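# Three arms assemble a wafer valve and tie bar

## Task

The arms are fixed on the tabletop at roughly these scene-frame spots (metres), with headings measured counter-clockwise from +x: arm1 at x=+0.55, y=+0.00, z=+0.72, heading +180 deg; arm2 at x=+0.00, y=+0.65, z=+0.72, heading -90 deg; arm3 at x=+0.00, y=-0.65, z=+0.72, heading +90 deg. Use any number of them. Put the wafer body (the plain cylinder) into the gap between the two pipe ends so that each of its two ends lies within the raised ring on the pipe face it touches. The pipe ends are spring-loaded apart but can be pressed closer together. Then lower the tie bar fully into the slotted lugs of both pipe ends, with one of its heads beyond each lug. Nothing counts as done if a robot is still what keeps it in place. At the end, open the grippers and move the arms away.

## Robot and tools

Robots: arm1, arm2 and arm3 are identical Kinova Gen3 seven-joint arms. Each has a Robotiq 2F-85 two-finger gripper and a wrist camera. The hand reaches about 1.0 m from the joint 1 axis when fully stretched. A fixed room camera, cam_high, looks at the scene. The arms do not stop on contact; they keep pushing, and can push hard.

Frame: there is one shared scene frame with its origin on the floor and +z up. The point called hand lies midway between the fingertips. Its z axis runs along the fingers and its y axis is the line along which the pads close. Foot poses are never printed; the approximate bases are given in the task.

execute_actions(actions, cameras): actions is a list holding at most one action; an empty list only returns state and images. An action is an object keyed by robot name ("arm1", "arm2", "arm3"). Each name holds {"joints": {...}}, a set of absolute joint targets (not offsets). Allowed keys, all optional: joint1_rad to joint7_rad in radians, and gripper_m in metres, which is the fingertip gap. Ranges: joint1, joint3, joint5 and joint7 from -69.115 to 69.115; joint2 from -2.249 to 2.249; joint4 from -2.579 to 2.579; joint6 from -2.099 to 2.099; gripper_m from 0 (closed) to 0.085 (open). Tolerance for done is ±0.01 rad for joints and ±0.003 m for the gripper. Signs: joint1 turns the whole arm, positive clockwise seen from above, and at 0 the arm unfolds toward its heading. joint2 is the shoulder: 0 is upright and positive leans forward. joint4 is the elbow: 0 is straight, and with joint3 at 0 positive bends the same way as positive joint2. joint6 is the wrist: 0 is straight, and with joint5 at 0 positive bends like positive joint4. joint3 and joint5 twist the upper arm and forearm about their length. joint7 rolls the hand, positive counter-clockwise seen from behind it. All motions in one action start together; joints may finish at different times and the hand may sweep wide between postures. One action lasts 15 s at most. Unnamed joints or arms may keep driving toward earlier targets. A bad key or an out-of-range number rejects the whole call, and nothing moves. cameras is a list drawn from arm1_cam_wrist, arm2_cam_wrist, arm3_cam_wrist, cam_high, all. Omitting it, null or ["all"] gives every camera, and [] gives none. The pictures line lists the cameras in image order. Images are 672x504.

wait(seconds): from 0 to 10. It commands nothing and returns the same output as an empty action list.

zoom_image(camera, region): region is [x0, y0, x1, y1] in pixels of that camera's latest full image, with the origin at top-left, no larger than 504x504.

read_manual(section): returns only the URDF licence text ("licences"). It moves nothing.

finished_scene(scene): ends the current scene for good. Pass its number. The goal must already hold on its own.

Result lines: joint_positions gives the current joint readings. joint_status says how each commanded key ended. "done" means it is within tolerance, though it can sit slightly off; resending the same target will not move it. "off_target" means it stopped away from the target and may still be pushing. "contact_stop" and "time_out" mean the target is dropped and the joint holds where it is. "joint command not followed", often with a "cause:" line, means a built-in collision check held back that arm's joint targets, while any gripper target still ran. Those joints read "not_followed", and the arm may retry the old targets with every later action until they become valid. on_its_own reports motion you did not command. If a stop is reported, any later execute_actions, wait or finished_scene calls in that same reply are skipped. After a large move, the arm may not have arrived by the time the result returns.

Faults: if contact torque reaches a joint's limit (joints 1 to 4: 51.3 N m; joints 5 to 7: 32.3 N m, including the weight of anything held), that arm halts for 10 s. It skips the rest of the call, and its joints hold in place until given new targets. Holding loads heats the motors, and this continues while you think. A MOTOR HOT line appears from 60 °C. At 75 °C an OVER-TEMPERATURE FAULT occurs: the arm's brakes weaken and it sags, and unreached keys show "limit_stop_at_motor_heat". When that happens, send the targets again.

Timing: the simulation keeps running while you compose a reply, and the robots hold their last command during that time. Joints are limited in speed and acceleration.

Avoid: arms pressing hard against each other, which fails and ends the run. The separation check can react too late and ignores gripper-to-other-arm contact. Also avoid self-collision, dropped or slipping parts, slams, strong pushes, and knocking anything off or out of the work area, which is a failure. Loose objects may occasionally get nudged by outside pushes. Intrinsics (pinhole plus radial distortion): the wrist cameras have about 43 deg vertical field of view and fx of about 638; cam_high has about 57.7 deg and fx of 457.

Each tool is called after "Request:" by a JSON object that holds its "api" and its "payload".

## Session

Request:
{"api": "execute_actions", "payload": {"actions": []}}

Scene clock: 0.00 s.
Motor temperatures (°C, as the motors report them): arm1=[29 25 23 28 34 29 41] | arm2=[27 27 25 28 34 30 34] | arm3=[30 29 26 25 33 41 41]
arm1.joint_positions: joint1_rad=-0.009 joint2_rad=-0.398 joint3_rad=-0.079 joint4_rad=+1.509 joint5_rad=-0.035 joint6_rad=+2.027 joint7_rad=+1.479 gripper_m=+0.085
arm1.joint_status: not commanded
arm1.hand: x=+0.4320 y=-0.0029 z=+1.2276 quat_wxyz=(-0.004, -1.000, -0.025, +0.002) (m; scene frame)
arm2.joint_positions: joint1_rad=-0.008 joint2_rad=-0.397 joint3_rad=-0.073 joint4_rad=+1.512 joint5_rad=-0.031 joint6_rad=+2.023 joint7_rad=+1.480 gripper_m=+0.085
arm2.joint_status: not commanded
arm2.hand: x=+0.0096 y=+0.5278 z=+1.2444 quat_wxyz=(+0.004, -0.691, -0.723, +0.003) (m; scene frame)
arm3.joint_positions: joint1_rad=-0.007 joint2_rad=-0.398 joint3_rad=-0.073 joint4_rad=+1.514 joint5_rad=-0.035 joint6_rad=+2.027 joint7_rad=+1.476 gripper_m=+0.085
arm3.joint_status: not commanded
arm3.hand: x=+0.0033 y=-0.5260 z=+1.3205 quat_wxyz=(+0.009, +0.708, -0.707, +0.001) (m; scene frame)
pictures: arm1_cam_wrist, arm2_cam_wrist, arm3_cam_wrist, cam_high
Images, in order (width x height): arm1_cam_wrist 672x504, arm2_cam_wrist 672x504, arm3_cam_wrist 672x504, cam_high 672x504.

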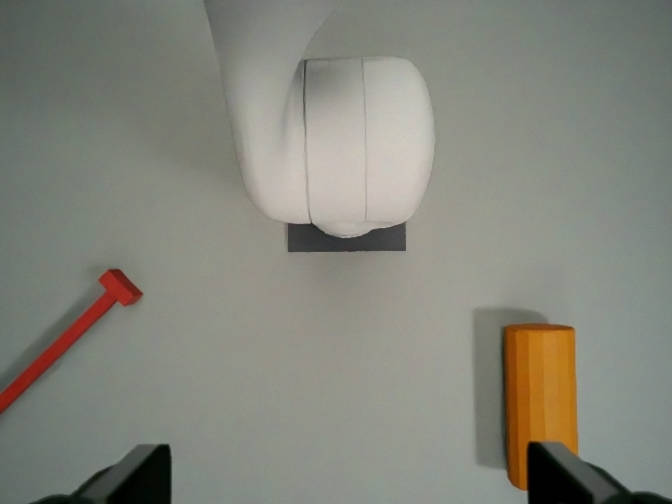

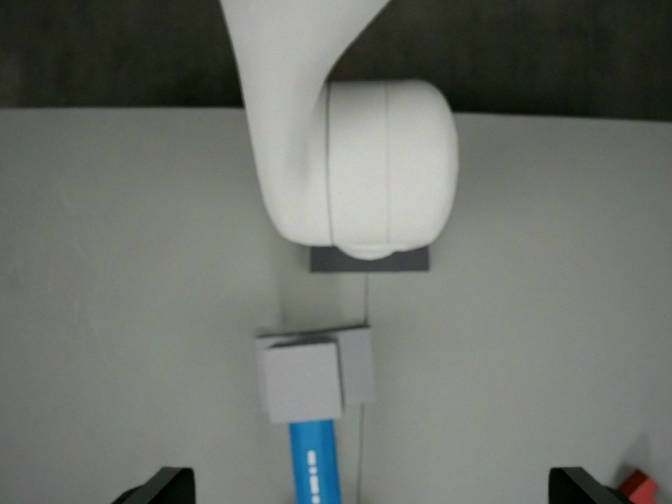

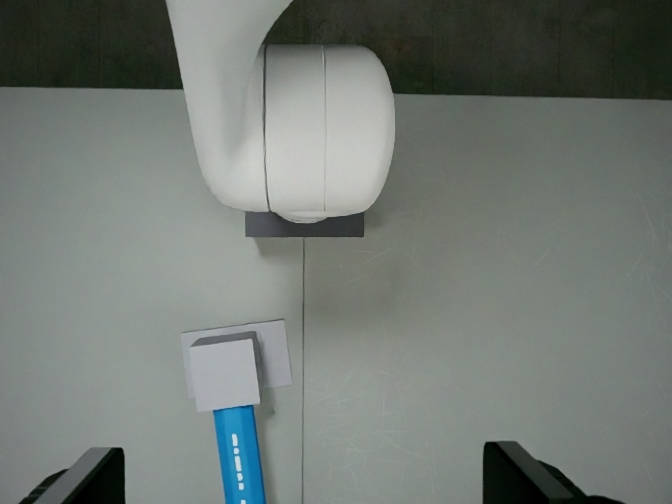

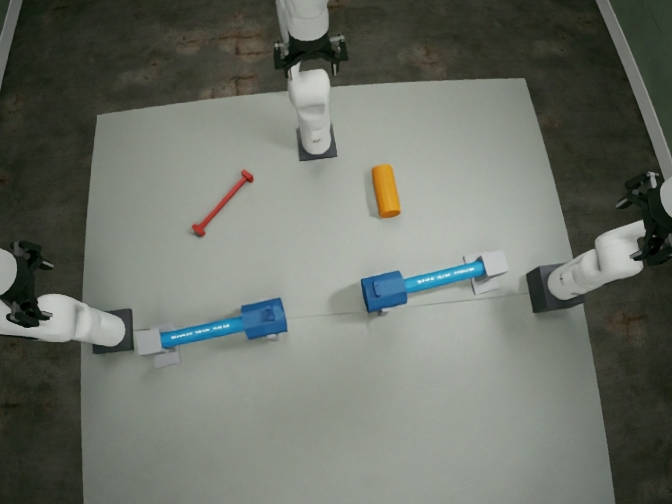

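Request:
{"api": "execute_actions", "payload": {"actions": [{"arm1":{"joints":{"joint1_rad":-0.76,"joint2_rad":0.107,"joint3_rad":0,"joint4_rad":2.12,"joint5_rad":0,"joint6_rad":0.915,"joint7_rad":0.82}},"arm2":{"joints":{"joint1_rad":0.059,"joint2_rad":0.314,"joint3_rad":0,"joint4_rad":1.928,"joint5_rad":0,"joint6_rad":0.90,"joint7_rad":1.70}},"arm3":{"joints":{"joint1_rad":0.057,"joint2_rad":0.494,"joint3_rad":0,"joint4_rad":1.9555,"joint5_rad":0,"joint6_rad":0.692,"joint7_rad":1.705}}}]}}

Scene clock: 2.57 s.
Motor temperatures (°C, as the motors report them): arm1=[29 25 23 28 34 29 41] | arm2=[27 27 25 28 34 30 34] | arm3=[30 29 26 25 33 41 41]
arm1.joint_positions: joint1_rad=-0.760 joint2_rad=+0.107 joint3_rad=+0.000 joint4_rad=+2.120 joint5_rad=+0.000 joint6_rad=+0.915 joint7_rad=+0.820 gripper_m=+0.085
arm1.joint_status: all done
arm1.hand: x=+0.3287 y=-0.1929 z=+0.9283 quat_wxyz=(-0.004, -1.000, -0.027, +0.001) (m; scene frame)
arm2.joint_positions: joint1_rad=+0.059 joint2_rad=+0.314 joint3_rad=+0.000 joint4_rad=+1.928 joint5_rad=+0.000 joint6_rad=+0.900 joint7_rad=+1.700 gripper_m=+0.085
arm2.joint_status: all done
arm2.hand: x=-0.0275 y=+0.2736 z=+0.9220 quat_wxyz=(+0.005, -0.664, -0.747, +0.002) (m; scene frame)
arm3.joint_positions: joint1_rad=+0.057 joint2_rad=+0.494 joint3_rad=+0.000 joint4_rad=+1.956 joint5_rad=+0.000 joint6_rad=+0.692 joint7_rad=+1.705 gripper_m=+0.085
arm3.joint_status: all done
arm3.hand: x=+0.0456 y=-0.2505 z=+0.9197 quat_wxyz=(+0.007, +0.736, -0.677, +0.001) (m; scene frame)
pictures: arm1_cam_wrist, arm2_cam_wrist, arm3_cam_wrist, cam_high
Images, in order (width x height): arm1_cam_wrist 672x504, arm2_cam_wrist 672x504, arm3_cam_wrist 672x504, cam_high 672x504.

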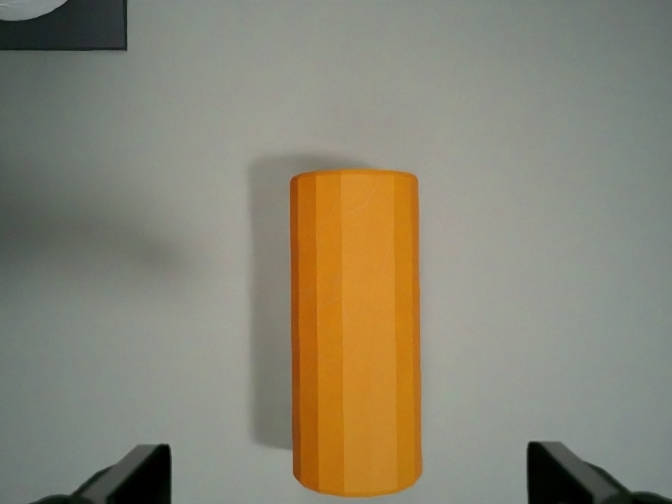

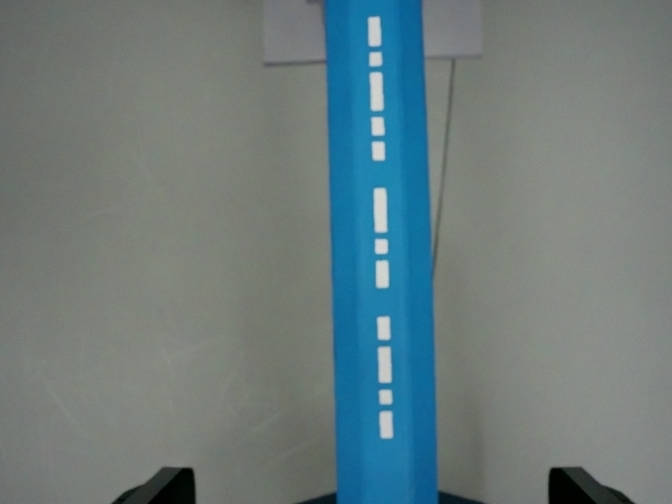

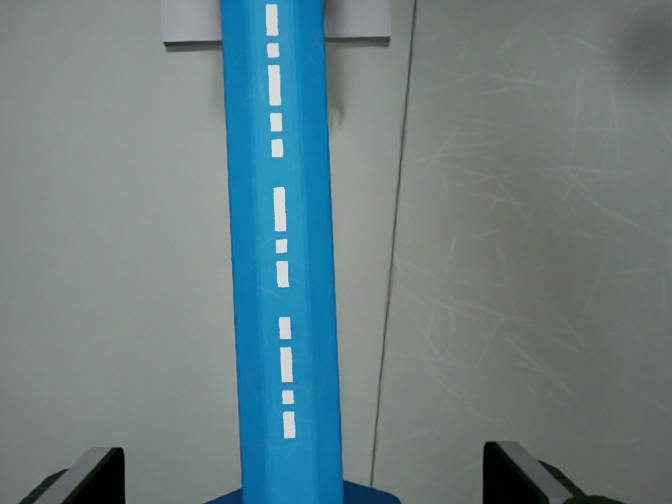

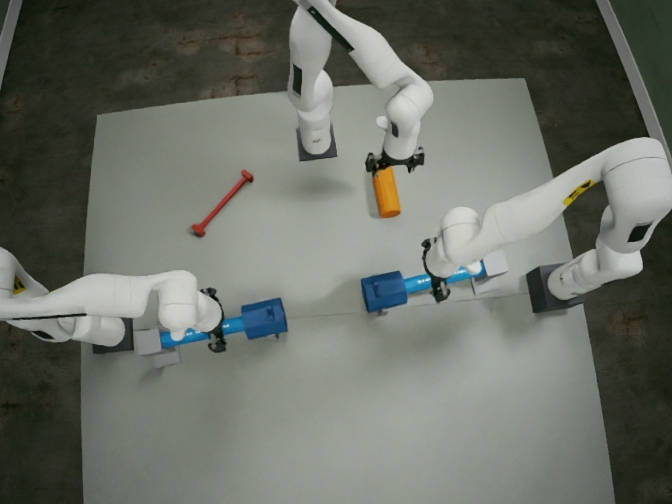

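Request:
{"api": "execute_actions", "payload": {"actions": [{"arm1":{"joints":{"joint2_rad":0.536,"joint4_rad":2.351,"joint6_rad":0.255}},"arm2":{"joints":{"joint1_rad":0.043,"joint7_rad":1.684,"joint2_rad":0.546,"joint4_rad":2.07,"joint6_rad":0.525}},"arm3":{"joints":{"joint1_rad":0.075,"joint7_rad":1.723,"joint2_rad":0.753,"joint4_rad":2.023,"joint6_rad":0.366}}}], "cameras": []}}

Request:
{"api": "execute_actions", "payload": {"actions": [{"arm1":{"joints":{"gripper_m":0.05}},"arm2":{"joints":{"gripper_m":0.02}},"arm3":{"joints":{"gripper_m":0.02}}}], "cameras": []}}

Request:
{"api": "execute_actions", "payload": {"actions": [{"arm1":{"joints":{"joint2_rad":0.107,"joint4_rad":2.12,"joint6_rad":0.915}}}], "cameras": ["cam_high","arm1_cam_wrist"]}}

Scene clock: 4.40 s.
Motor temperatures (°C, as the motors report them): arm1=[29 25 23 28 34 29 41] | arm2=[27 27 25 28 34 30 34] | arm3=[30 30 26 25 33 41 41]
arm1.joint_positions: joint1_rad=-0.760 joint2_rad=+0.536 joint3_rad=+0.000 joint4_rad=+2.351 joint5_rad=+0.000 joint6_rad=+0.255 joint7_rad=+0.820 gripper_m=+0.085
arm1.joint_status: all done
arm1.hand: x=+0.3282 y=-0.1943 z=+0.7593 quat_wxyz=(-0.004, -1.000, -0.027, +0.001) (m; scene frame)
arm2.joint_positions: joint1_rad=+0.043 joint2_rad=+0.546 joint3_rad=+0.000 joint4_rad=+2.070 joint5_rad=+0.000 joint6_rad=+0.525 joint7_rad=+1.684 gripper_m=+0.085
arm2.joint_status: all done
arm2.hand: x=-0.0227 y=+0.2733 z=+0.8050 quat_wxyz=(+0.005, -0.664, -0.747, +0.002) (m; scene frame)
arm3.joint_positions: joint1_rad=+0.075 joint2_rad=+0.753 joint3_rad=+0.000 joint4_rad=+2.023 joint5_rad=+0.000 joint6_rad=+0.366 joint7_rad=+1.723 gripper_m=+0.085
arm3.joint_status: all done
arm3.hand: x=+0.0519 y=-0.2528 z=+0.8046 quat_wxyz=(+0.007, +0.736, -0.677, +0.001) (m; scene frame)
pictures: none
No camera images: the call's "cameras" was empty. Leave "cameras" out to get every camera's image.

Scene clock: 5.37 s.
Motor temperatures (°C, as the motors report them): arm1=[29 25 23 28 34 29 41] | arm2=[27 27 25 28 34 30 34] | arm3=[30 30 26 25 33 41 41]
arm1.joint_positions: joint1_rad=-0.760 joint2_rad=+0.532 joint3_rad=+0.000 joint4_rad=+2.351 joint5_rad=+0.000 joint6_rad=+0.256 joint7_rad=+0.820 gripper_m=+0.061
arm1.joint_status: gripper_m off_target (ended at +0.061, target +0.050)
arm1.hand: x=+0.3281 y=-0.1946 z=+0.7603 quat_wxyz=(-0.005, -1.000, -0.027, +0.002) (m; scene frame)
arm2.joint_positions: joint1_rad=+0.043 joint2_rad=+0.545 joint3_rad=+0.000 joint4_rad=+2.070 joint5_rad=+0.000 joint6_rad=+0.526 joint7_rad=+1.684 gripper_m=+0.038
arm2.joint_status: gripper_m off_target (ended at +0.038, target +0.020)
arm2.hand: x=-0.0225 y=+0.2732 z=+0.8054 quat_wxyz=(+0.005, -0.664, -0.748, +0.002) (m; scene frame)
arm3.joint_positions: joint1_rad=+0.075 joint2_rad=+0.752 joint3_rad=+0.000 joint4_rad=+2.023 joint5_rad=+0.002 joint6_rad=+0.366 joint7_rad=+1.725 gripper_m=+0.038
arm3.joint_status: gripper_m off_target (ended at +0.038, target +0.020)
arm3.hand: x=+0.0523 y=-0.2526 z=+0.8051 quat_wxyz=(+0.006, +0.737, -0.676, +0.001) (m; scene frame)
pictures: none
No camera images: the call's "cameras" was empty. Leave "cameras" out to get every camera's image.

Scene clock: 7.00 s.
Motor temperatures (°C, as the motors report them): arm1=[29 25 23 28 34 29 41] | arm2=[27 27 25 28 34 30 34] | arm3=[30 30 26 25 33 41 41]
arm1.joint_positions: joint1_rad=-0.760 joint2_rad=+0.108 joint3_rad=+0.000 joint4_rad=+2.121 joint5_rad=+0.000 joint6_rad=+0.915 joint7_rad=+0.820 gripper_m=+0.061
arm1.joint_status: all done
arm1.hand: x=+0.3290 y=-0.1926 z=+0.9278 quat_wxyz=(-0.003, -1.000, -0.027, +0.000) (m; scene frame)
arm2.joint_positions: joint1_rad=+0.043 joint2_rad=+0.545 joint3_rad=+0.000 joint4_rad=+2.070 joint5_rad=+0.000 joint6_rad=+0.526 joint7_rad=+1.684 gripper_m=+0.038
arm2.joint_status: not commanded
arm2.hand: x=-0.0225 y=+0.2732 z=+0.8054 quat_wxyz=(+0.005, -0.664, -0.748, +0.002) (m; scene frame)
arm3.joint_positions: joint1_rad=+0.075 joint2_rad=+0.752 joint3_rad=+0.000 joint4_rad=+2.023 joint5_rad=+0.002 joint6_rad=+0.366 joint7_rad=+1.725 gripper_m=+0.038
arm3.joint_status: not commanded
arm3.hand: x=+0.0523 y=-0.2526 z=+0.8051 quat_wxyz=(+0.006, +0.737, -0.676, +0.001) (m; scene frame)
pictures: arm1_cam_wrist, cam_high
Images, in order (width x height): arm1_cam_wrist 672x504, cam_high 672x504.

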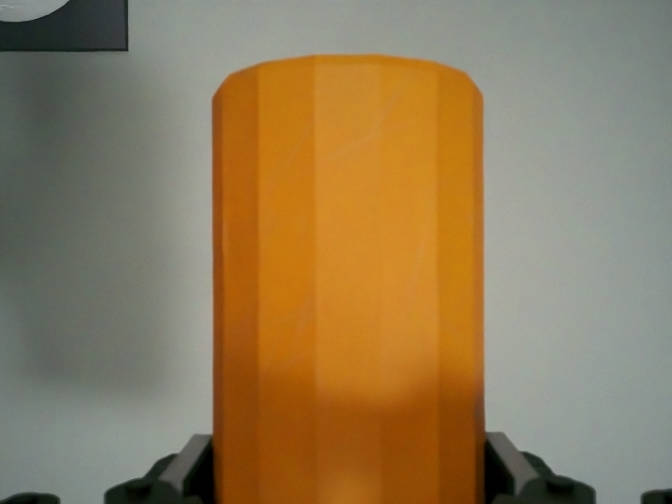

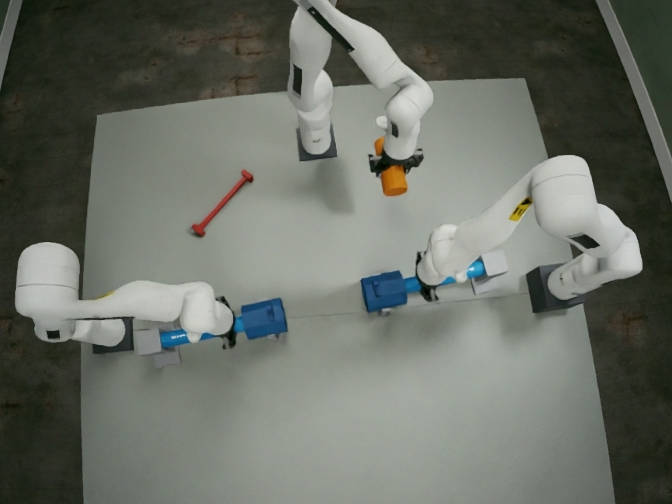

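Request:
{"api": "execute_actions", "payload": {"actions": [{"arm1":{"joints":{"joint1_rad":0.01,"joint7_rad":3.25}}}], "cameras": []}}

Request:
{"api": "execute_actions", "payload": {"actions": [{"arm1":{"joints":{"joint2_rad":0.616,"joint4_rad":1.335,"joint6_rad":1.19}}}], "cameras": []}}

Request:
{"api": "execute_actions", "payload": {"actions": [{"arm1":{"joints":{"joint2_rad":0.748,"joint4_rad":1.48,"joint6_rad":0.914}}}], "cameras": ["cam_high","arm1_cam_wrist"]}}

Scene clock: 12.10 s.
Motor temperatures (°C, as the motors report them): arm1=[29 25 23 28 34 29 41] | arm2=[27 27 25 28 34 30 34] | arm3=[30 30 26 25 33 41 41]
arm1.joint_positions: joint1_rad=+0.010 joint2_rad=+0.108 joint3_rad=+0.000 joint4_rad=+2.121 joint5_rad=+0.000 joint6_rad=+0.915 joint7_rad=+3.250 gripper_m=+0.061
arm1.joint_status: all done
arm1.hand: x=+0.2563 y=+0.0163 z=+0.9264 quat_wxyz=(-0.002, -0.655, -0.756, +0.003) (m; scene frame)
arm2.joint_positions: joint1_rad=+0.043 joint2_rad=+0.545 joint3_rad=+0.000 joint4_rad=+2.070 joint5_rad=+0.000 joint6_rad=+0.526 joint7_rad=+1.684 gripper_m=+0.038
arm2.joint_status: not commanded
arm2.hand: x=-0.0225 y=+0.2732 z=+0.8054 quat_wxyz=(+0.005, -0.664, -0.748, +0.002) (m; scene frame)
arm3.joint_positions: joint1_rad=+0.075 joint2_rad=+0.752 joint3_rad=+0.000 joint4_rad=+2.023 joint5_rad=+0.002 joint6_rad=+0.366 joint7_rad=+1.725 gripper_m=+0.038
arm3.joint_status: not commanded
arm3.hand: x=+0.0523 y=-0.2526 z=+0.8051 quat_wxyz=(+0.006, +0.737, -0.676, +0.001) (m; scene frame)
pictures: none
No camera images: the call's "cameras" was empty. Leave "cameras" out to get every camera's image.

Scene clock: 14.17 s.
Motor temperatures (°C, as the motors report them): arm1=[29 26 23 28 34 29 41] | arm2=[27 27 25 28 34 30 34] | arm3=[30 30 26 25 33 41 41]
arm1.joint_positions: joint1_rad=+0.010 joint2_rad=+0.618 joint3_rad=+0.000 joint4_rad=+1.336 joint5_rad=+0.000 joint6_rad=+1.190 joint7_rad=+3.250 gripper_m=+0.061
arm1.joint_status: all done
arm1.hand: x=+0.0152 y=+0.0081 z=+0.9266 quat_wxyz=(-0.002, -0.655, -0.756, +0.003) (m; scene frame)
arm2.joint_positions: joint1_rad=+0.043 joint2_rad=+0.545 joint3_rad=+0.000 joint4_rad=+2.070 joint5_rad=+0.000 joint6_rad=+0.526 joint7_rad=+1.684 gripper_m=+0.038
arm2.joint_status: not commanded
arm2.hand: x=-0.0225 y=+0.2732 z=+0.8054 quat_wxyz=(+0.005, -0.664, -0.748, +0.002) (m; scene frame)
arm3.joint_positions: joint1_rad=+0.075 joint2_rad=+0.752 joint3_rad=+0.000 joint4_rad=+2.023 joint5_rad=+0.002 joint6_rad=+0.366 joint7_rad=+1.725 gripper_m=+0.038
arm3.joint_status: not commanded
arm3.hand: x=+0.0523 y=-0.2526 z=+0.8051 quat_wxyz=(+0.006, +0.737, -0.676, +0.001) (m; scene frame)
pictures: none
No camera images: the call's "cameras" was empty. Leave "cameras" out to get every camera's image.

Scene clock: 15.23 s.
Motor temperatures (°C, as the motors report them): arm1=[29 26 23 28 34 29 41] | arm2=[27 27 25 28 34 30 34] | arm3=[30 30 26 25 33 41 41]
arm1.joint_positions: joint1_rad=+0.010 joint2_rad=+0.750 joint3_rad=+0.000 joint4_rad=+1.481 joint5_rad=+0.000 joint6_rad=+0.914 joint7_rad=+3.250 gripper_m=+0.061
arm1.joint_status: all done
arm1.hand: x=+0.0154 y=+0.0072 z=+0.8162 quat_wxyz=(-0.003, -0.655, -0.756, +0.003) (m; scene frame)
arm2.joint_positions: joint1_rad=+0.043 joint2_rad=+0.545 joint3_rad=+0.000 joint4_rad=+2.070 joint5_rad=+0.000 joint6_rad=+0.526 joint7_rad=+1.684 gripper_m=+0.038
arm2.joint_status: not commanded
arm2.hand: x=-0.0225 y=+0.2732 z=+0.8054 quat_wxyz=(+0.005, -0.664, -0.748, +0.002) (m; scene frame)
arm3.joint_positions: joint1_rad=+0.075 joint2_rad=+0.752 joint3_rad=+0.000 joint4_rad=+2.023 joint5_rad=+0.002 joint6_rad=+0.366 joint7_rad=+1.725 gripper_m=+0.038
arm3.joint_status: not commanded
arm3.hand: x=+0.0523 y=-0.2526 z=+0.8051 quat_wxyz=(+0.006, +0.737, -0.676, +0.001) (m; scene frame)
pictures: arm1_cam_wrist, cam_high
Images, in order (width x height): arm1_cam_wrist 672x504, cam_high 672x504.

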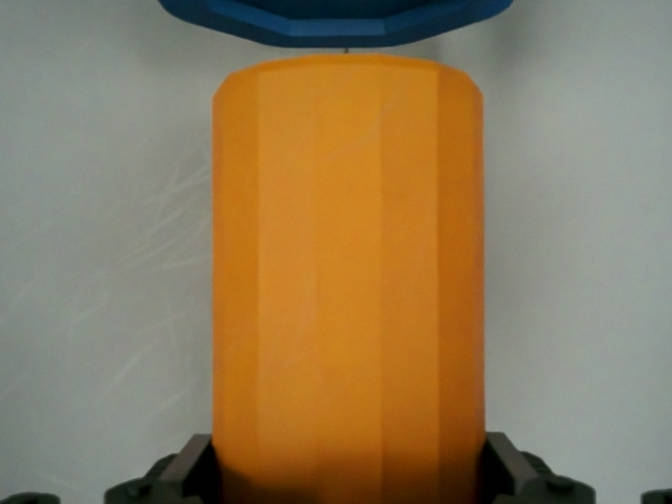

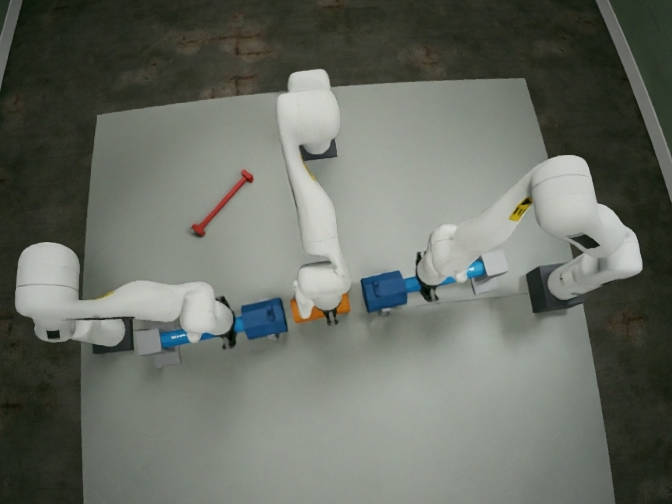

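Request:
{"api": "execute_actions", "payload": {"actions": [{"arm1":{"joints":{"joint1_rad":-0.009,"joint7_rad":3.231}}}], "cameras": []}}

Request:
{"api": "execute_actions", "payload": {"actions": [{"arm2":{"joints":{"joint1_rad":0.02,"joint7_rad":1.661,"joint2_rad":0.615,"joint4_rad":1.908,"joint6_rad":0.619}},"arm3":{"joints":{"joint1_rad":0.049,"joint7_rad":1.697,"joint2_rad":0.804,"joint4_rad":1.854,"joint6_rad":0.483}}}], "cameras": ["cam_high","arm1_cam_wrist"]}}

Scene clock: 16.00 s.
Motor temperatures (°C, as the motors report them): arm1=[29 26 23 28 34 29 41] | arm2=[27 27 25 28 34 30 34] | arm3=[30 30 26 25 33 41 41]
arm1.joint_positions: joint1_rad=-0.009 joint2_rad=+0.750 joint3_rad=+0.000 joint4_rad=+1.481 joint5_rad=+0.000 joint6_rad=+0.914 joint7_rad=+3.231 gripper_m=+0.061
arm1.joint_status: all done
arm1.hand: x=+0.0154 y=-0.0029 z=+0.8163 quat_wxyz=(-0.003, -0.655, -0.756, +0.003) (m; scene frame)
arm2.joint_positions: joint1_rad=+0.043 joint2_rad=+0.545 joint3_rad=+0.000 joint4_rad=+2.070 joint5_rad=+0.000 joint6_rad=+0.526 joint7_rad=+1.684 gripper_m=+0.038
arm2.joint_status: not commanded
arm2.hand: x=-0.0225 y=+0.2732 z=+0.8054 quat_wxyz=(+0.005, -0.664, -0.748, +0.002) (m; scene frame)
arm3.joint_positions: joint1_rad=+0.075 joint2_rad=+0.752 joint3_rad=+0.000 joint4_rad=+2.023 joint5_rad=+0.002 joint6_rad=+0.366 joint7_rad=+1.725 gripper_m=+0.038
arm3.joint_status: not commanded
arm3.hand: x=+0.0523 y=-0.2526 z=+0.8051 quat_wxyz=(+0.006, +0.737, -0.676, +0.001) (m; scene frame)
pictures: none
No camera images: the call's "cameras" was empty. Leave "cameras" out to get every camera's image.

Scene clock: 18.63 s.
Motor temperatures (°C, as the motors report them): arm1=[29 26 23 28 34 29 41] | arm2=[27 27 25 28 34 30 34] | arm3=[30 30 26 25 33 41 41]
arm1.joint_positions: joint1_rad=-0.009 joint2_rad=+0.748 joint3_rad=+0.000 joint4_rad=+1.480 joint5_rad=+0.000 joint6_rad=+0.914 joint7_rad=+3.231 gripper_m=+0.061
arm1.joint_status: not commanded
arm1.hand: x=+0.0150 y=-0.0030 z=+0.8172 quat_wxyz=(-0.002, -0.655, -0.756, +0.003) (m; scene frame)
arm2.joint_positions: joint1_rad=+0.026 joint2_rad=+0.607 joint3_rad=+0.002 joint4_rad=+1.923 joint5_rad=+0.003 joint6_rad=+0.634 joint7_rad=+1.666 gripper_m=+0.038
arm2.joint_status: joint4_rad time_out (moved -0.147 of -0.162); joint6_rad time_out (moved +0.109 of +0.093); the others done
arm2.hand: x=-0.0173 y=+0.2357 z=+0.8055 quat_wxyz=(+0.014, -0.664, -0.747, -0.005) (m; scene frame)
arm3.joint_positions: joint1_rad=+0.054 joint2_rad=+0.797 joint3_rad=+0.003 joint4_rad=+1.871 joint5_rad=+0.004 joint6_rad=+0.498 joint7_rad=+1.703 gripper_m=+0.038
arm3.joint_status: joint4_rad time_out (moved -0.152 of -0.169); joint6_rad time_out (moved +0.132 of +0.117); the others done
arm3.hand: x=+0.0473 y=-0.2152 z=+0.8052 quat_wxyz=(+0.015, +0.737, -0.676, +0.010) (m; scene frame)
pictures: arm1_cam_wrist, cam_high
Images, in order (width x height): arm1_cam_wrist 672x504, cam_high 672x504.

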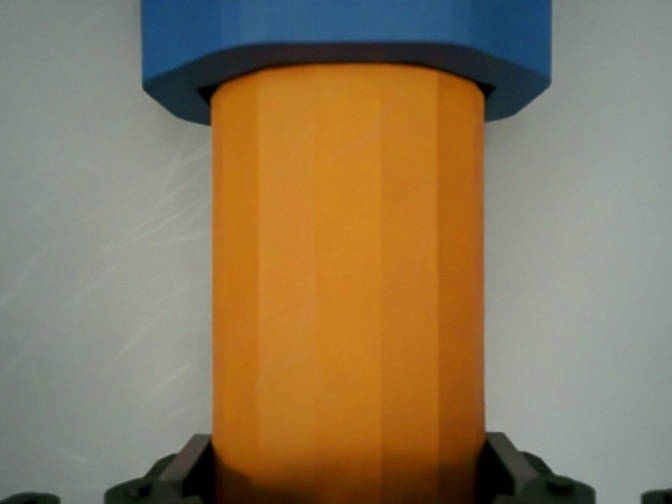

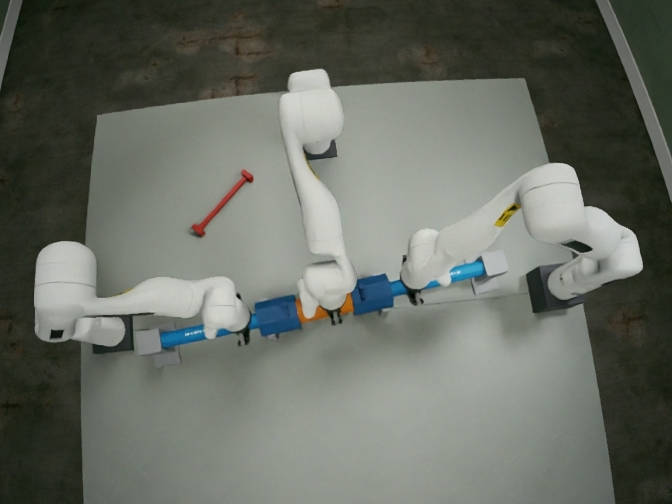

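Request:
{"api": "execute_actions", "payload": {"actions": [{"arm1":{"joints":{"gripper_m":0.085}},"arm2":{"joints":{"joint2_rad":0.635,"joint4_rad":1.85,"joint6_rad":0.635}},"arm3":{"joints":{"joint2_rad":0.82,"joint4_rad":1.80,"joint6_rad":0.50}}}], "cameras": []}}

Request:
{"api": "execute_actions", "payload": {"actions": [{"arm1":{"joints":{"joint2_rad":0.45,"joint4_rad":1.3,"joint6_rad":1.39}}}], "cameras": ["arm1_cam_wrist"]}}

Request:
{"api": "execute_actions", "payload": {"actions": [{"arm1":{"joints":{"joint2_rad":-0.1,"joint4_rad":2.1,"joint6_rad":1.14,"joint7_rad":1.73}}}], "cameras": []}}

Request:
{"api": "execute_actions", "payload": {"actions": [{"arm1":{"joints":{"joint1_rad":0.976}}}], "cameras": []}}

Request:
{"api": "execute_actions", "payload": {"actions": [{"arm1":{"joints":{"joint2_rad":0.245,"joint4_rad":1.955,"joint6_rad":0.94}}}], "cameras": ["cam_high","arm1_cam_wrist"]}}

Scene clock: 21.13 s.
Motor temperatures (°C, as the motors report them): arm1=[29 26 23 28 34 29 41] | arm2=[27 27 25 28 34 31 34] | arm3=[30 30 26 25 33 41 41]
arm1.joint_positions: joint1_rad=-0.009 joint2_rad=+0.748 joint3_rad=+0.000 joint4_rad=+1.480 joint5_rad=+0.000 joint6_rad=+0.914 joint7_rad=+3.231 gripper_m=+0.085
arm1.joint_status: all done
arm1.hand: x=+0.0147 y=-0.0029 z=+0.8174 quat_wxyz=(-0.002, -0.655, -0.756, +0.003) (m; scene frame)
arm2.joint_positions: joint1_rad=+0.026 joint2_rad=+0.622 joint3_rad=+0.002 joint4_rad=+1.890 joint5_rad=+0.003 joint6_rad=+0.679 joint7_rad=+1.666 gripper_m=+0.038
arm2.joint_status: joint2_rad time_out (moved +0.015 of +0.028); joint4_rad time_out (moved -0.033 of -0.073); joint6_rad time_out (moved +0.045 of +0.001)
arm2.hand: x=-0.0172 y=+0.2346 z=+0.8055 quat_wxyz=(+0.023, -0.664, -0.747, -0.015) (m; scene frame)
arm3.joint_positions: joint1_rad=+0.054 joint2_rad=+0.807 joint3_rad=+0.002 joint4_rad=+1.841 joint5_rad=+0.005 joint6_rad=+0.542 joint7_rad=+1.703 gripper_m=+0.038
arm3.joint_status: joint2_rad time_out (moved +0.010 of +0.023); joint4_rad time_out (moved -0.029 of -0.071); joint6_rad time_out (moved +0.044 of +0.002)
arm3.hand: x=+0.0471 y=-0.2145 z=+0.8053 quat_wxyz=(+0.024, +0.737, -0.675, +0.018) (m; scene frame)
pictures: none
No camera images: the call's "cameras" was empty. Leave "cameras" out to get every camera's image.

not run: a stop came earlier in this reply.

not run: a stop came earlier in this reply.

not run: a stop came earlier in this reply.

not run: a stop came earlier in this reply.

Request:
{"api": "execute_actions", "payload": {"actions": [{"arm1":{"joints":{"joint2_rad":0.45,"joint4_rad":1.3,"joint6_rad":1.39}}}], "cameras": ["arm1_cam_wrist"]}}

Request:
{"api": "execute_actions", "payload": {"actions": [{"arm1":{"joints":{"joint2_rad":-0.1,"joint4_rad":2.1,"joint6_rad":1.14,"joint7_rad":1.73}}}], "cameras": []}}

Request:
{"api": "execute_actions", "payload": {"actions": [{"arm1":{"joints":{"joint1_rad":0.976}}}], "cameras": []}}

Request:
{"api": "execute_actions", "payload": {"actions": [{"arm1":{"joints":{"joint2_rad":0.245,"joint4_rad":1.955,"joint6_rad":0.94}}}], "cameras": ["cam_high","arm1_cam_wrist"]}}

Scene clock: 22.63 s.
Motor temperatures (°C, as the motors report them): arm1=[29 26 23 28 34 29 41] | arm2=[27 27 25 28 34 31 34] | arm3=[30 30 26 25 33 41 41]
arm1.joint_positions: joint1_rad=-0.009 joint2_rad=+0.450 joint3_rad=+0.000 joint4_rad=+1.300 joint5_rad=+0.000 joint6_rad=+1.390 joint7_rad=+3.231 gripper_m=+0.085
arm1.joint_status: all done
arm1.hand: x=+0.0572 y=+0.0009 z=+1.0236 quat_wxyz=(-0.001, -0.655, -0.756, +0.004) (m; scene frame)
arm2.joint_positions: joint1_rad=+0.026 joint2_rad=+0.622 joint3_rad=+0.002 joint4_rad=+1.890 joint5_rad=+0.003 joint6_rad=+0.679 joint7_rad=+1.666 gripper_m=+0.038
arm2.joint_status: not commanded
arm2.hand: x=-0.0172 y=+0.2346 z=+0.8055 quat_wxyz=(+0.023, -0.664, -0.747, -0.015) (m; scene frame)
arm3.joint_positions: joint1_rad=+0.054 joint2_rad=+0.807 joint3_rad=+0.002 joint4_rad=+1.841 joint5_rad=+0.005 joint6_rad=+0.542 joint7_rad=+1.703 gripper_m=+0.038
arm3.joint_status: not commanded
arm3.hand: x=+0.0471 y=-0.2145 z=+0.8053 quat_wxyz=(+0.024, +0.737, -0.675, +0.018) (m; scene frame)
pictures: arm1_cam_wrist
Images, in order (width x height): arm1_cam_wrist 672x504.

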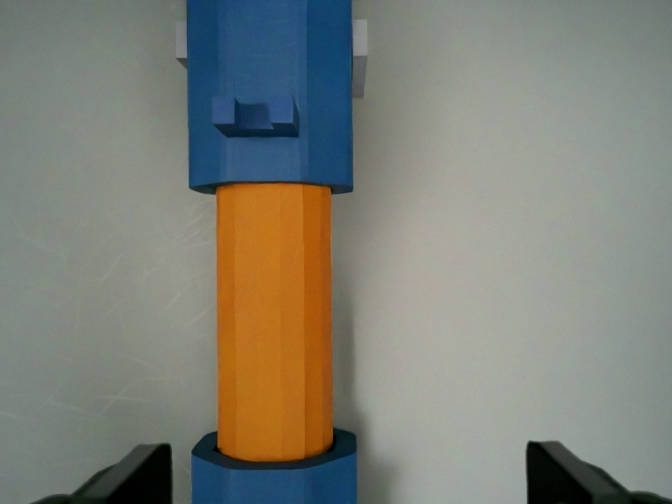

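Scene clock: 24.83 s.
Motor temperatures (°C, as the motors report them): arm1=[29 26 23 28 34 29 41] | arm2=[27 27 25 28 34 31 34] | arm3=[30 30 26 25 33 41 41]
arm1.joint_positions: joint1_rad=-0.009 joint2_rad=-0.100 joint3_rad=+0.000 joint4_rad=+2.100 joint5_rad=+0.000 joint6_rad=+1.140 joint7_rad=+1.730 gripper_m=+0.085
arm1.joint_status: all done
arm1.hand: x=+0.3053 y=+0.0138 z=+0.9880 quat_wxyz=(-0.004, -0.994, -0.106, +0.002) (m; scene frame)
arm2.joint_positions: joint1_rad=+0.026 joint2_rad=+0.622 joint3_rad=+0.002 joint4_rad=+1.890 joint5_rad=+0.003 joint6_rad=+0.679 joint7_rad=+1.666 gripper_m=+0.038
arm2.joint_status: not commanded
arm2.hand: x=-0.0172 y=+0.2346 z=+0.8055 quat_wxyz=(+0.023, -0.664, -0.747, -0.015) (m; scene frame)
arm3.joint_positions: joint1_rad=+0.054 joint2_rad=+0.807 joint3_rad=+0.002 joint4_rad=+1.841 joint5_rad=+0.005 joint6_rad=+0.542 joint7_rad=+1.703 gripper_m=+0.038
arm3.joint_status: not commanded
arm3.hand: x=+0.0471 y=-0.2145 z=+0.8052 quat_wxyz=(+0.024, +0.737, -0.675, +0.018) (m; scene frame)
pictures: none
No camera images: the call's "cameras" was empty. Leave "cameras" out to get every camera's image.

Scene clock: 27.20 s.
Motor temperatures (°C, as the motors report them): arm1=[29 26 23 28 34 29 41] | arm2=[27 27 25 28 34 31 34] | arm3=[30 30 26 25 33 41 41]
arm1.joint_positions: joint1_rad=+0.976 joint2_rad=-0.100 joint3_rad=+0.000 joint4_rad=+2.100 joint5_rad=+0.000 joint6_rad=+1.140 joint7_rad=+1.730 gripper_m=+0.085
arm1.joint_status: all done
arm1.hand: x=+0.4248 y=+0.2129 z=+0.9862 quat_wxyz=(-0.004, -0.926, +0.377, +0.000) (m; scene frame)
arm2.joint_positions: joint1_rad=+0.026 joint2_rad=+0.622 joint3_rad=+0.002 joint4_rad=+1.890 joint5_rad=+0.003 joint6_rad=+0.679 joint7_rad=+1.666 gripper_m=+0.038
arm2.joint_status: not commanded
arm2.hand: x=-0.0172 y=+0.2346 z=+0.8055 quat_wxyz=(+0.023, -0.664, -0.747, -0.015) (m; scene frame)
arm3.joint_positions: joint1_rad=+0.054 joint2_rad=+0.807 joint3_rad=+0.002 joint4_rad=+1.841 joint5_rad=+0.005 joint6_rad=+0.542 joint7_rad=+1.703 gripper_m=+0.038
arm3.joint_status: not commanded
arm3.hand: x=+0.0471 y=-0.2145 z=+0.8052 quat_wxyz=(+0.024, +0.737, -0.675, +0.018) (m; scene frame)
pictures: none
No camera images: the call's "cameras" was empty. Leave "cameras" out to get every camera's image.

Scene clock: 28.67 s.
Motor temperatures (°C, as the motors report them): arm1=[29 26 23 28 34 29 41] | arm2=[27 27 25 28 34 31 34] | arm3=[30 30 26 25 33 41 41]
arm1.joint_positions: joint1_rad=+0.976 joint2_rad=+0.245 joint3_rad=+0.000 joint4_rad=+1.955 joint5_rad=+0.000 joint6_rad=+0.940 joint7_rad=+1.730 gripper_m=+0.085
arm1.joint_status: all done
arm1.hand: x=+0.3576 y=+0.3027 z=+0.9212 quat_wxyz=(-0.003, -0.926, +0.377, +0.000) (m; scene frame)
arm2.joint_positions: joint1_rad=+0.026 joint2_rad=+0.622 joint3_rad=+0.002 joint4_rad=+1.890 joint5_rad=+0.003 joint6_rad=+0.679 joint7_rad=+1.666 gripper_m=+0.038
arm2.joint_status: not commanded
arm2.hand: x=-0.0172 y=+0.2346 z=+0.8055 quat_wxyz=(+0.023, -0.664, -0.747, -0.015) (m; scene frame)
arm3.joint_positions: joint1_rad=+0.054 joint2_rad=+0.807 joint3_rad=+0.002 joint4_rad=+1.841 joint5_rad=+0.005 joint6_rad=+0.542 joint7_rad=+1.703 gripper_m=+0.038
arm3.joint_status: not commanded
arm3.hand: x=+0.0471 y=-0.2145 z=+0.8052 quat_wxyz=(+0.024, +0.737, -0.675, +0.018) (m; scene frame)
pictures: arm1_cam_wrist, cam_high
Images, in order (width x height): arm1_cam_wrist 672x504, cam_high 672x504.

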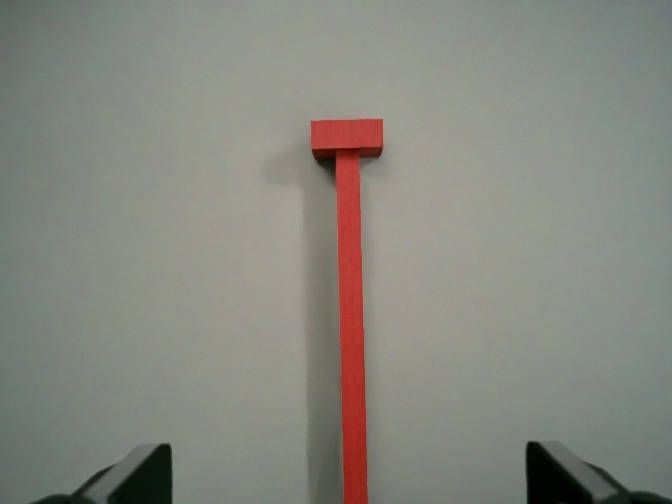

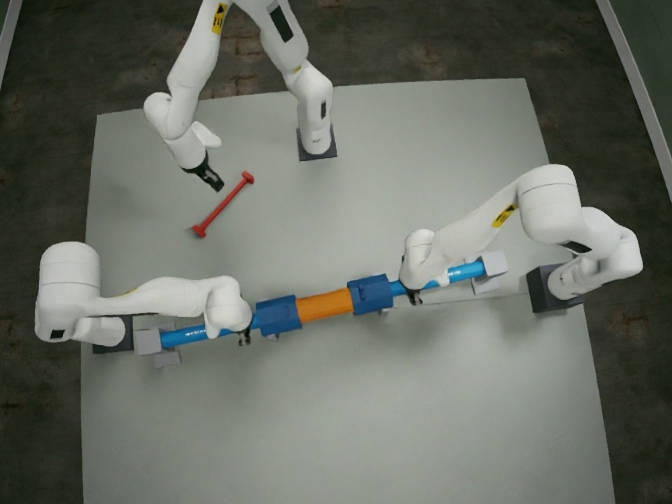

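Request:
{"api": "execute_actions", "payload": {"actions": [{"arm1":{"joints":{"joint2_rad":0.626,"joint4_rad":2.156,"joint6_rad":0.36,"gripper_m":0.05}}}], "cameras": []}}

Request:
{"api": "execute_actions", "payload": {"actions": [{"arm1":{"joints":{"gripper_m":0.0}}}], "cameras": []}}

Request:
{"api": "execute_actions", "payload": {"actions": [{"arm1":{"joints":{"joint2_rad":-0.1,"joint4_rad":2.1,"joint6_rad":1.14}}}], "cameras": []}}

Request:
{"api": "execute_actions", "payload": {"actions": [{"arm1":{"joints":{"joint1_rad":0.024,"joint7_rad":3.264}}}], "cameras": []}}

Request:
{"api": "execute_actions", "payload": {"actions": [{"arm1":{"joints":{"joint2_rad":0.622,"joint4_rad":1.342,"joint6_rad":1.178}}}], "cameras": ["cam_high","arm1_cam_wrist"]}}

Scene clock: 30.43 s.
Motor temperatures (°C, as the motors report them): arm1=[29 26 23 28 34 29 41] | arm2=[27 27 25 28 34 31 34] | arm3=[30 30 26 25 33 41 41]
arm1.joint_positions: joint1_rad=+0.976 joint2_rad=+0.626 joint3_rad=+0.000 joint4_rad=+2.156 joint5_rad=+0.000 joint6_rad=+0.360 joint7_rad=+1.730 gripper_m=+0.050
arm1.joint_status: all done
arm1.hand: x=+0.3570 y=+0.3016 z=+0.7447 quat_wxyz=(-0.004, -0.926, +0.377, -0.001) (m; scene frame)
arm2.joint_positions: joint1_rad=+0.026 joint2_rad=+0.622 joint3_rad=+0.002 joint4_rad=+1.890 joint5_rad=+0.003 joint6_rad=+0.679 joint7_rad=+1.666 gripper_m=+0.038
arm2.joint_status: not commanded
arm2.hand: x=-0.0172 y=+0.2346 z=+0.8055 quat_wxyz=(+0.023, -0.664, -0.747, -0.015) (m; scene frame)
arm3.joint_positions: joint1_rad=+0.054 joint2_rad=+0.807 joint3_rad=+0.002 joint4_rad=+1.841 joint5_rad=+0.005 joint6_rad=+0.542 joint7_rad=+1.703 gripper_m=+0.038
arm3.joint_status: not commanded
arm3.hand: x=+0.0471 y=-0.2145 z=+0.8053 quat_wxyz=(+0.024, +0.737, -0.675, +0.018) (m; scene frame)
pictures: none
No camera images: the call's "cameras" was empty. Leave "cameras" out to get every camera's image.

Scene clock: 31.30 s.
Motor temperatures (°C, as the motors report them): arm1=[29 26 23 28 34 29 41] | arm2=[27 27 25 28 34 31 34] | arm3=[30 30 26 25 33 41 41]
arm1.joint_positions: joint1_rad=+0.976 joint2_rad=+0.625 joint3_rad=+0.000 joint4_rad=+2.156 joint5_rad=+0.000 joint6_rad=+0.360 joint7_rad=+1.730 gripper_m=+0.009
arm1.joint_status: gripper_m off_target (ended at +0.009, target +0.000)
arm1.hand: x=+0.3569 y=+0.3015 z=+0.7450 quat_wxyz=(-0.004, -0.926, +0.377, +0.000) (m; scene frame)
arm2.joint_positions: joint1_rad=+0.026 joint2_rad=+0.622 joint3_rad=+0.002 joint4_rad=+1.890 joint5_rad=+0.003 joint6_rad=+0.679 joint7_rad=+1.666 gripper_m=+0.038
arm2.joint_status: not commanded
arm2.hand: x=-0.0172 y=+0.2346 z=+0.8055 quat_wxyz=(+0.023, -0.664, -0.747, -0.015) (m; scene frame)
arm3.joint_positions: joint1_rad=+0.054 joint2_rad=+0.807 joint3_rad=+0.002 joint4_rad=+1.841 joint5_rad=+0.005 joint6_rad=+0.542 joint7_rad=+1.703 gripper_m=+0.038
arm3.joint_status: not commanded
arm3.hand: x=+0.0471 y=-0.2145 z=+0.8053 quat_wxyz=(+0.024, +0.737, -0.675, +0.018) (m; scene frame)
pictures: none
No camera images: the call's "cameras" was empty. Leave "cameras" out to get every camera's image.

Scene clock: 33.30 s.
Motor temperatures (°C, as the motors report them): arm1=[29 26 23 28 34 29 41] | arm2=[27 27 25 28 34 30 34] | arm3=[30 30 26 25 33 41 41]
arm1.joint_positions: joint1_rad=+0.976 joint2_rad=-0.099 joint3_rad=+0.000 joint4_rad=+2.101 joint5_rad=+0.000 joint6_rad=+1.140 joint7_rad=+1.730 gripper_m=+0.009
arm1.joint_status: all done
arm1.hand: x=+0.4250 y=+0.2127 z=+0.9859 quat_wxyz=(-0.004, -0.926, +0.377, +0.000) (m; scene frame)
arm2.joint_positions: joint1_rad=+0.026 joint2_rad=+0.622 joint3_rad=+0.002 joint4_rad=+1.890 joint5_rad=+0.003 joint6_rad=+0.679 joint7_rad=+1.666 gripper_m=+0.038
arm2.joint_status: not commanded
arm2.hand: x=-0.0172 y=+0.2346 z=+0.8055 quat_wxyz=(+0.023, -0.664, -0.747, -0.015) (m; scene frame)
arm3.joint_positions: joint1_rad=+0.054 joint2_rad=+0.807 joint3_rad=+0.002 joint4_rad=+1.841 joint5_rad=+0.005 joint6_rad=+0.542 joint7_rad=+1.703 gripper_m=+0.038
arm3.joint_status: not commanded
arm3.hand: x=+0.0471 y=-0.2145 z=+0.8052 quat_wxyz=(+0.024, +0.737, -0.675, +0.018) (m; scene frame)
pictures: none
No camera images: the call's "cameras" was empty. Leave "cameras" out to get every camera's image.

Scene clock: 35.67 s.
Motor temperatures (°C, as the motors report them): arm1=[29 26 23 28 34 29 41] | arm2=[27 27 25 28 34 30 34] | arm3=[30 30 26 25 33 41 41]
arm1.joint_positions: joint1_rad=+0.024 joint2_rad=-0.099 joint3_rad=+0.000 joint4_rad=+2.101 joint5_rad=+0.000 joint6_rad=+1.140 joint7_rad=+3.264 gripper_m=+0.009
arm1.joint_status: all done
arm1.hand: x=+0.3061 y=+0.0220 z=+0.9877 quat_wxyz=(-0.002, -0.655, -0.756, +0.004) (m; scene frame)
arm2.joint_positions: joint1_rad=+0.026 joint2_rad=+0.622 joint3_rad=+0.002 joint4_rad=+1.890 joint5_rad=+0.003 joint6_rad=+0.679 joint7_rad=+1.666 gripper_m=+0.038
arm2.joint_status: not commanded
arm2.hand: x=-0.0172 y=+0.2346 z=+0.8055 quat_wxyz=(+0.023, -0.664, -0.747, -0.015) (m; scene frame)
arm3.joint_positions: joint1_rad=+0.054 joint2_rad=+0.807 joint3_rad=+0.002 joint4_rad=+1.841 joint5_rad=+0.005 joint6_rad=+0.542 joint7_rad=+1.703 gripper_m=+0.038
arm3.joint_status: not commanded
arm3.hand: x=+0.0471 y=-0.2145 z=+0.8053 quat_wxyz=(+0.024, +0.737, -0.675, +0.018) (m; scene frame)
pictures: none
No camera images: the call's "cameras" was empty. Leave "cameras" out to get every camera's image.

Scene clock: 37.70 s.
Motor temperatures (°C, as the motors report them): arm1=[29 26 23 28 34 29 41] | arm2=[27 27 25 28 34 30 34] | arm3=[30 30 26 25 33 41 41]
arm1.joint_positions: joint1_rad=+0.024 joint2_rad=+0.623 joint3_rad=+0.000 joint4_rad=+1.343 joint5_rad=+0.000 joint6_rad=+1.178 joint7_rad=+3.264 gripper_m=+0.009
arm1.joint_status: all done
arm1.hand: x=+0.0150 y=+0.0155 z=+0.9216 quat_wxyz=(-0.002, -0.655, -0.756, +0.003) (m; scene frame)
arm2.joint_positions: joint1_rad=+0.026 joint2_rad=+0.622 joint3_rad=+0.002 joint4_rad=+1.890 joint5_rad=+0.003 joint6_rad=+0.679 joint7_rad=+1.666 gripper_m=+0.038
arm2.joint_status: not commanded
arm2.hand: x=-0.0172 y=+0.2346 z=+0.8055 quat_wxyz=(+0.023, -0.664, -0.747, -0.015) (m; scene frame)
arm3.joint_positions: joint1_rad=+0.054 joint2_rad=+0.807 joint3_rad=+0.002 joint4_rad=+1.841 joint5_rad=+0.005 joint6_rad=+0.542 joint7_rad=+1.703 gripper_m=+0.038
arm3.joint_status: not commanded
arm3.hand: x=+0.0471 y=-0.2145 z=+0.8052 quat_wxyz=(+0.024, +0.737, -0.675, +0.018) (m; scene frame)
pictures: arm1_cam_wrist, cam_high
Images, in order (width x height): arm1_cam_wrist 672x504, cam_high 672x504.

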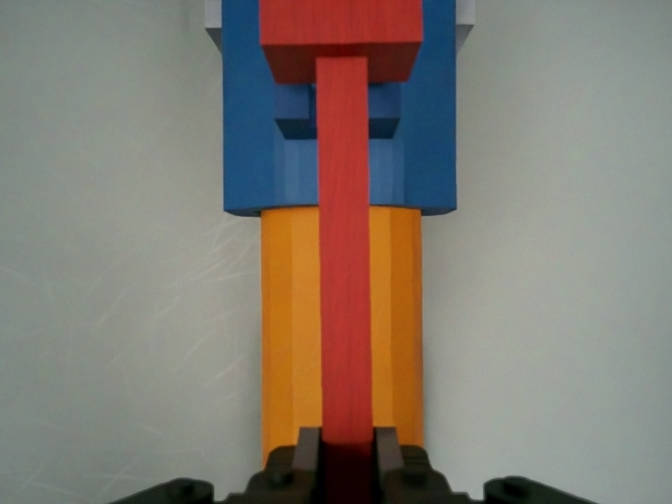

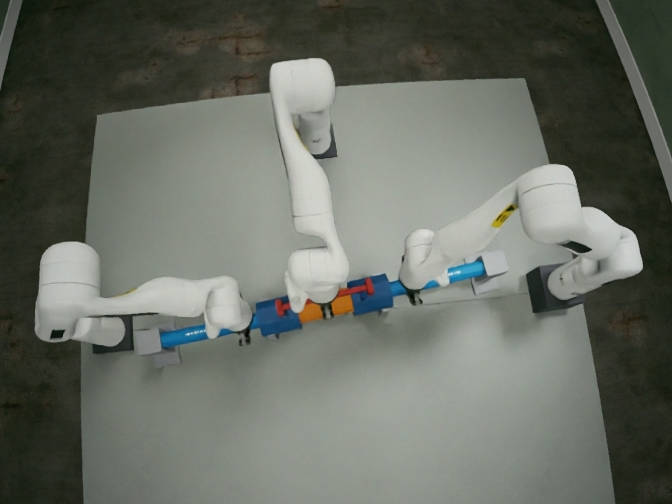

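Request:
{"api": "execute_actions", "payload": {"actions": [{"arm1":{"joints":{"joint1_rad":0.037,"joint7_rad":3.277,"joint2_rad":0.625,"joint4_rad":1.336,"joint6_rad":1.181}}}], "cameras": ["arm1_cam_wrist"]}}

Request:
{"api": "execute_actions", "payload": {"actions": [{"arm1":{"joints":{"joint2_rad":0.669,"joint4_rad":1.384,"joint6_rad":1.089}}}], "cameras": ["cam_high","arm1_cam_wrist"]}}

Request:
{"api": "zoom_image", "payload": {"camera": "cam_high", "region": [240, 260, 420, 340]}}

Scene clock: 38.37 s.
Motor temperatures (°C, as the motors report them): arm1=[29 26 23 28 34 29 41] | arm2=[27 27 25 28 34 30 34] | arm3=[30 30 26 25 33 41 41]
arm1.joint_positions: joint1_rad=+0.037 joint2_rad=+0.626 joint3_rad=+0.000 joint4_rad=+1.337 joint5_rad=+0.000 joint6_rad=+1.181 joint7_rad=+3.277 gripper_m=+0.009
arm1.joint_status: all done
arm1.hand: x=+0.0139 y=+0.0224 z=+0.9216 quat_wxyz=(-0.003, -0.655, -0.756, +0.003) (m; scene frame)
arm2.joint_positions: joint1_rad=+0.026 joint2_rad=+0.622 joint3_rad=+0.002 joint4_rad=+1.890 joint5_rad=+0.003 joint6_rad=+0.679 joint7_rad=+1.666 gripper_m=+0.038
arm2.joint_status: not commanded
arm2.hand: x=-0.0172 y=+0.2346 z=+0.8055 quat_wxyz=(+0.023, -0.664, -0.747, -0.015) (m; scene frame)
arm3.joint_positions: joint1_rad=+0.054 joint2_rad=+0.807 joint3_rad=+0.002 joint4_rad=+1.841 joint5_rad=+0.005 joint6_rad=+0.542 joint7_rad=+1.703 gripper_m=+0.038
arm3.joint_status: not commanded
arm3.hand: x=+0.0471 y=-0.2145 z=+0.8052 quat_wxyz=(+0.024, +0.737, -0.675, +0.018) (m; scene frame)
pictures: arm1_cam_wrist
Images, in order (width x height): arm1_cam_wrist 672x504.

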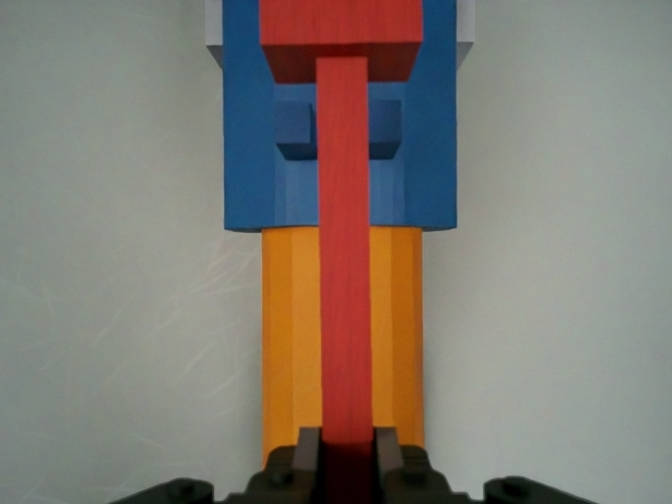

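Scene clock: 40.50 s.
Motor temperatures (°C, as the motors report them): arm1=[29 26 23 28 34 29 41] | arm2=[27 27 25 28 34 30 34] | arm3=[30 30 26 25 33 41 41]
arm1.joint_positions: joint1_rad=+0.038 joint2_rad=+0.637 joint3_rad=+0.000 joint4_rad=+1.380 joint5_rad=-0.001 joint6_rad=+1.104 joint7_rad=+3.277 gripper_m=+0.009
arm1.joint_status: joint2_rad time_out (moved +0.011 of +0.043); joint6_rad time_out (moved -0.077 of -0.092); the others done
arm1.hand: x=+0.0102 y=+0.0228 z=+0.9033 quat_wxyz=(+0.006, -0.656, -0.755, +0.010) (m; scene frame)
arm2.joint_positions: joint1_rad=+0.026 joint2_rad=+0.622 joint3_rad=+0.002 joint4_rad=+1.890 joint5_rad=+0.003 joint6_rad=+0.679 joint7_rad=+1.666 gripper_m=+0.038
arm2.joint_status: not commanded
arm2.hand: x=-0.0173 y=+0.2346 z=+0.8055 quat_wxyz=(+0.023, -0.664, -0.747, -0.015) (m; scene frame)
arm3.joint_positions: joint1_rad=+0.054 joint2_rad=+0.807 joint3_rad=+0.002 joint4_rad=+1.841 joint5_rad=+0.005 joint6_rad=+0.543 joint7_rad=+1.703 gripper_m=+0.038
arm3.joint_status: not commanded
arm3.hand: x=+0.0471 y=-0.2145 z=+0.8052 quat_wxyz=(+0.024, +0.737, -0.675, +0.018) (m; scene frame)
pictures: arm1_cam_wrist, cam_high
Images, in order (width x height): arm1_cam_wrist 672x504, cam_high 672x504.

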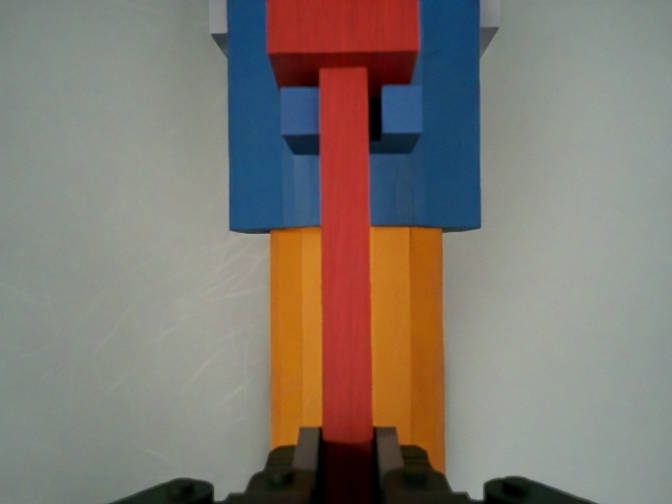

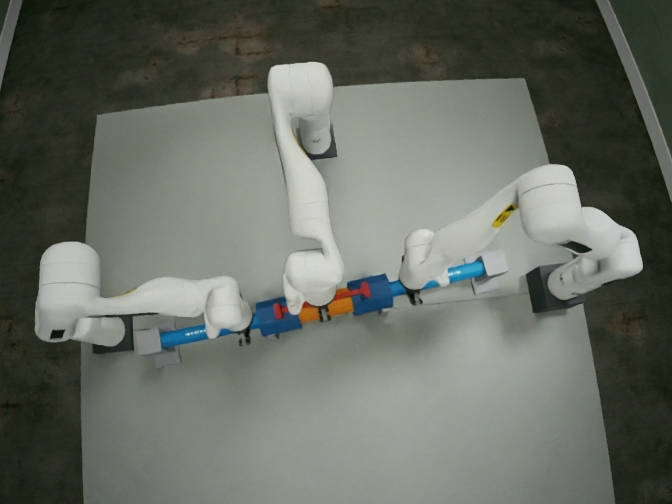

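Region (240, 260, 420, 340) of cam_high's 672x504 image, scaled by 2.800, with more detail than that image has.

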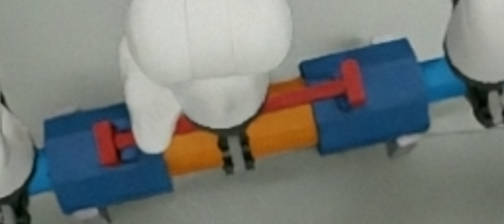

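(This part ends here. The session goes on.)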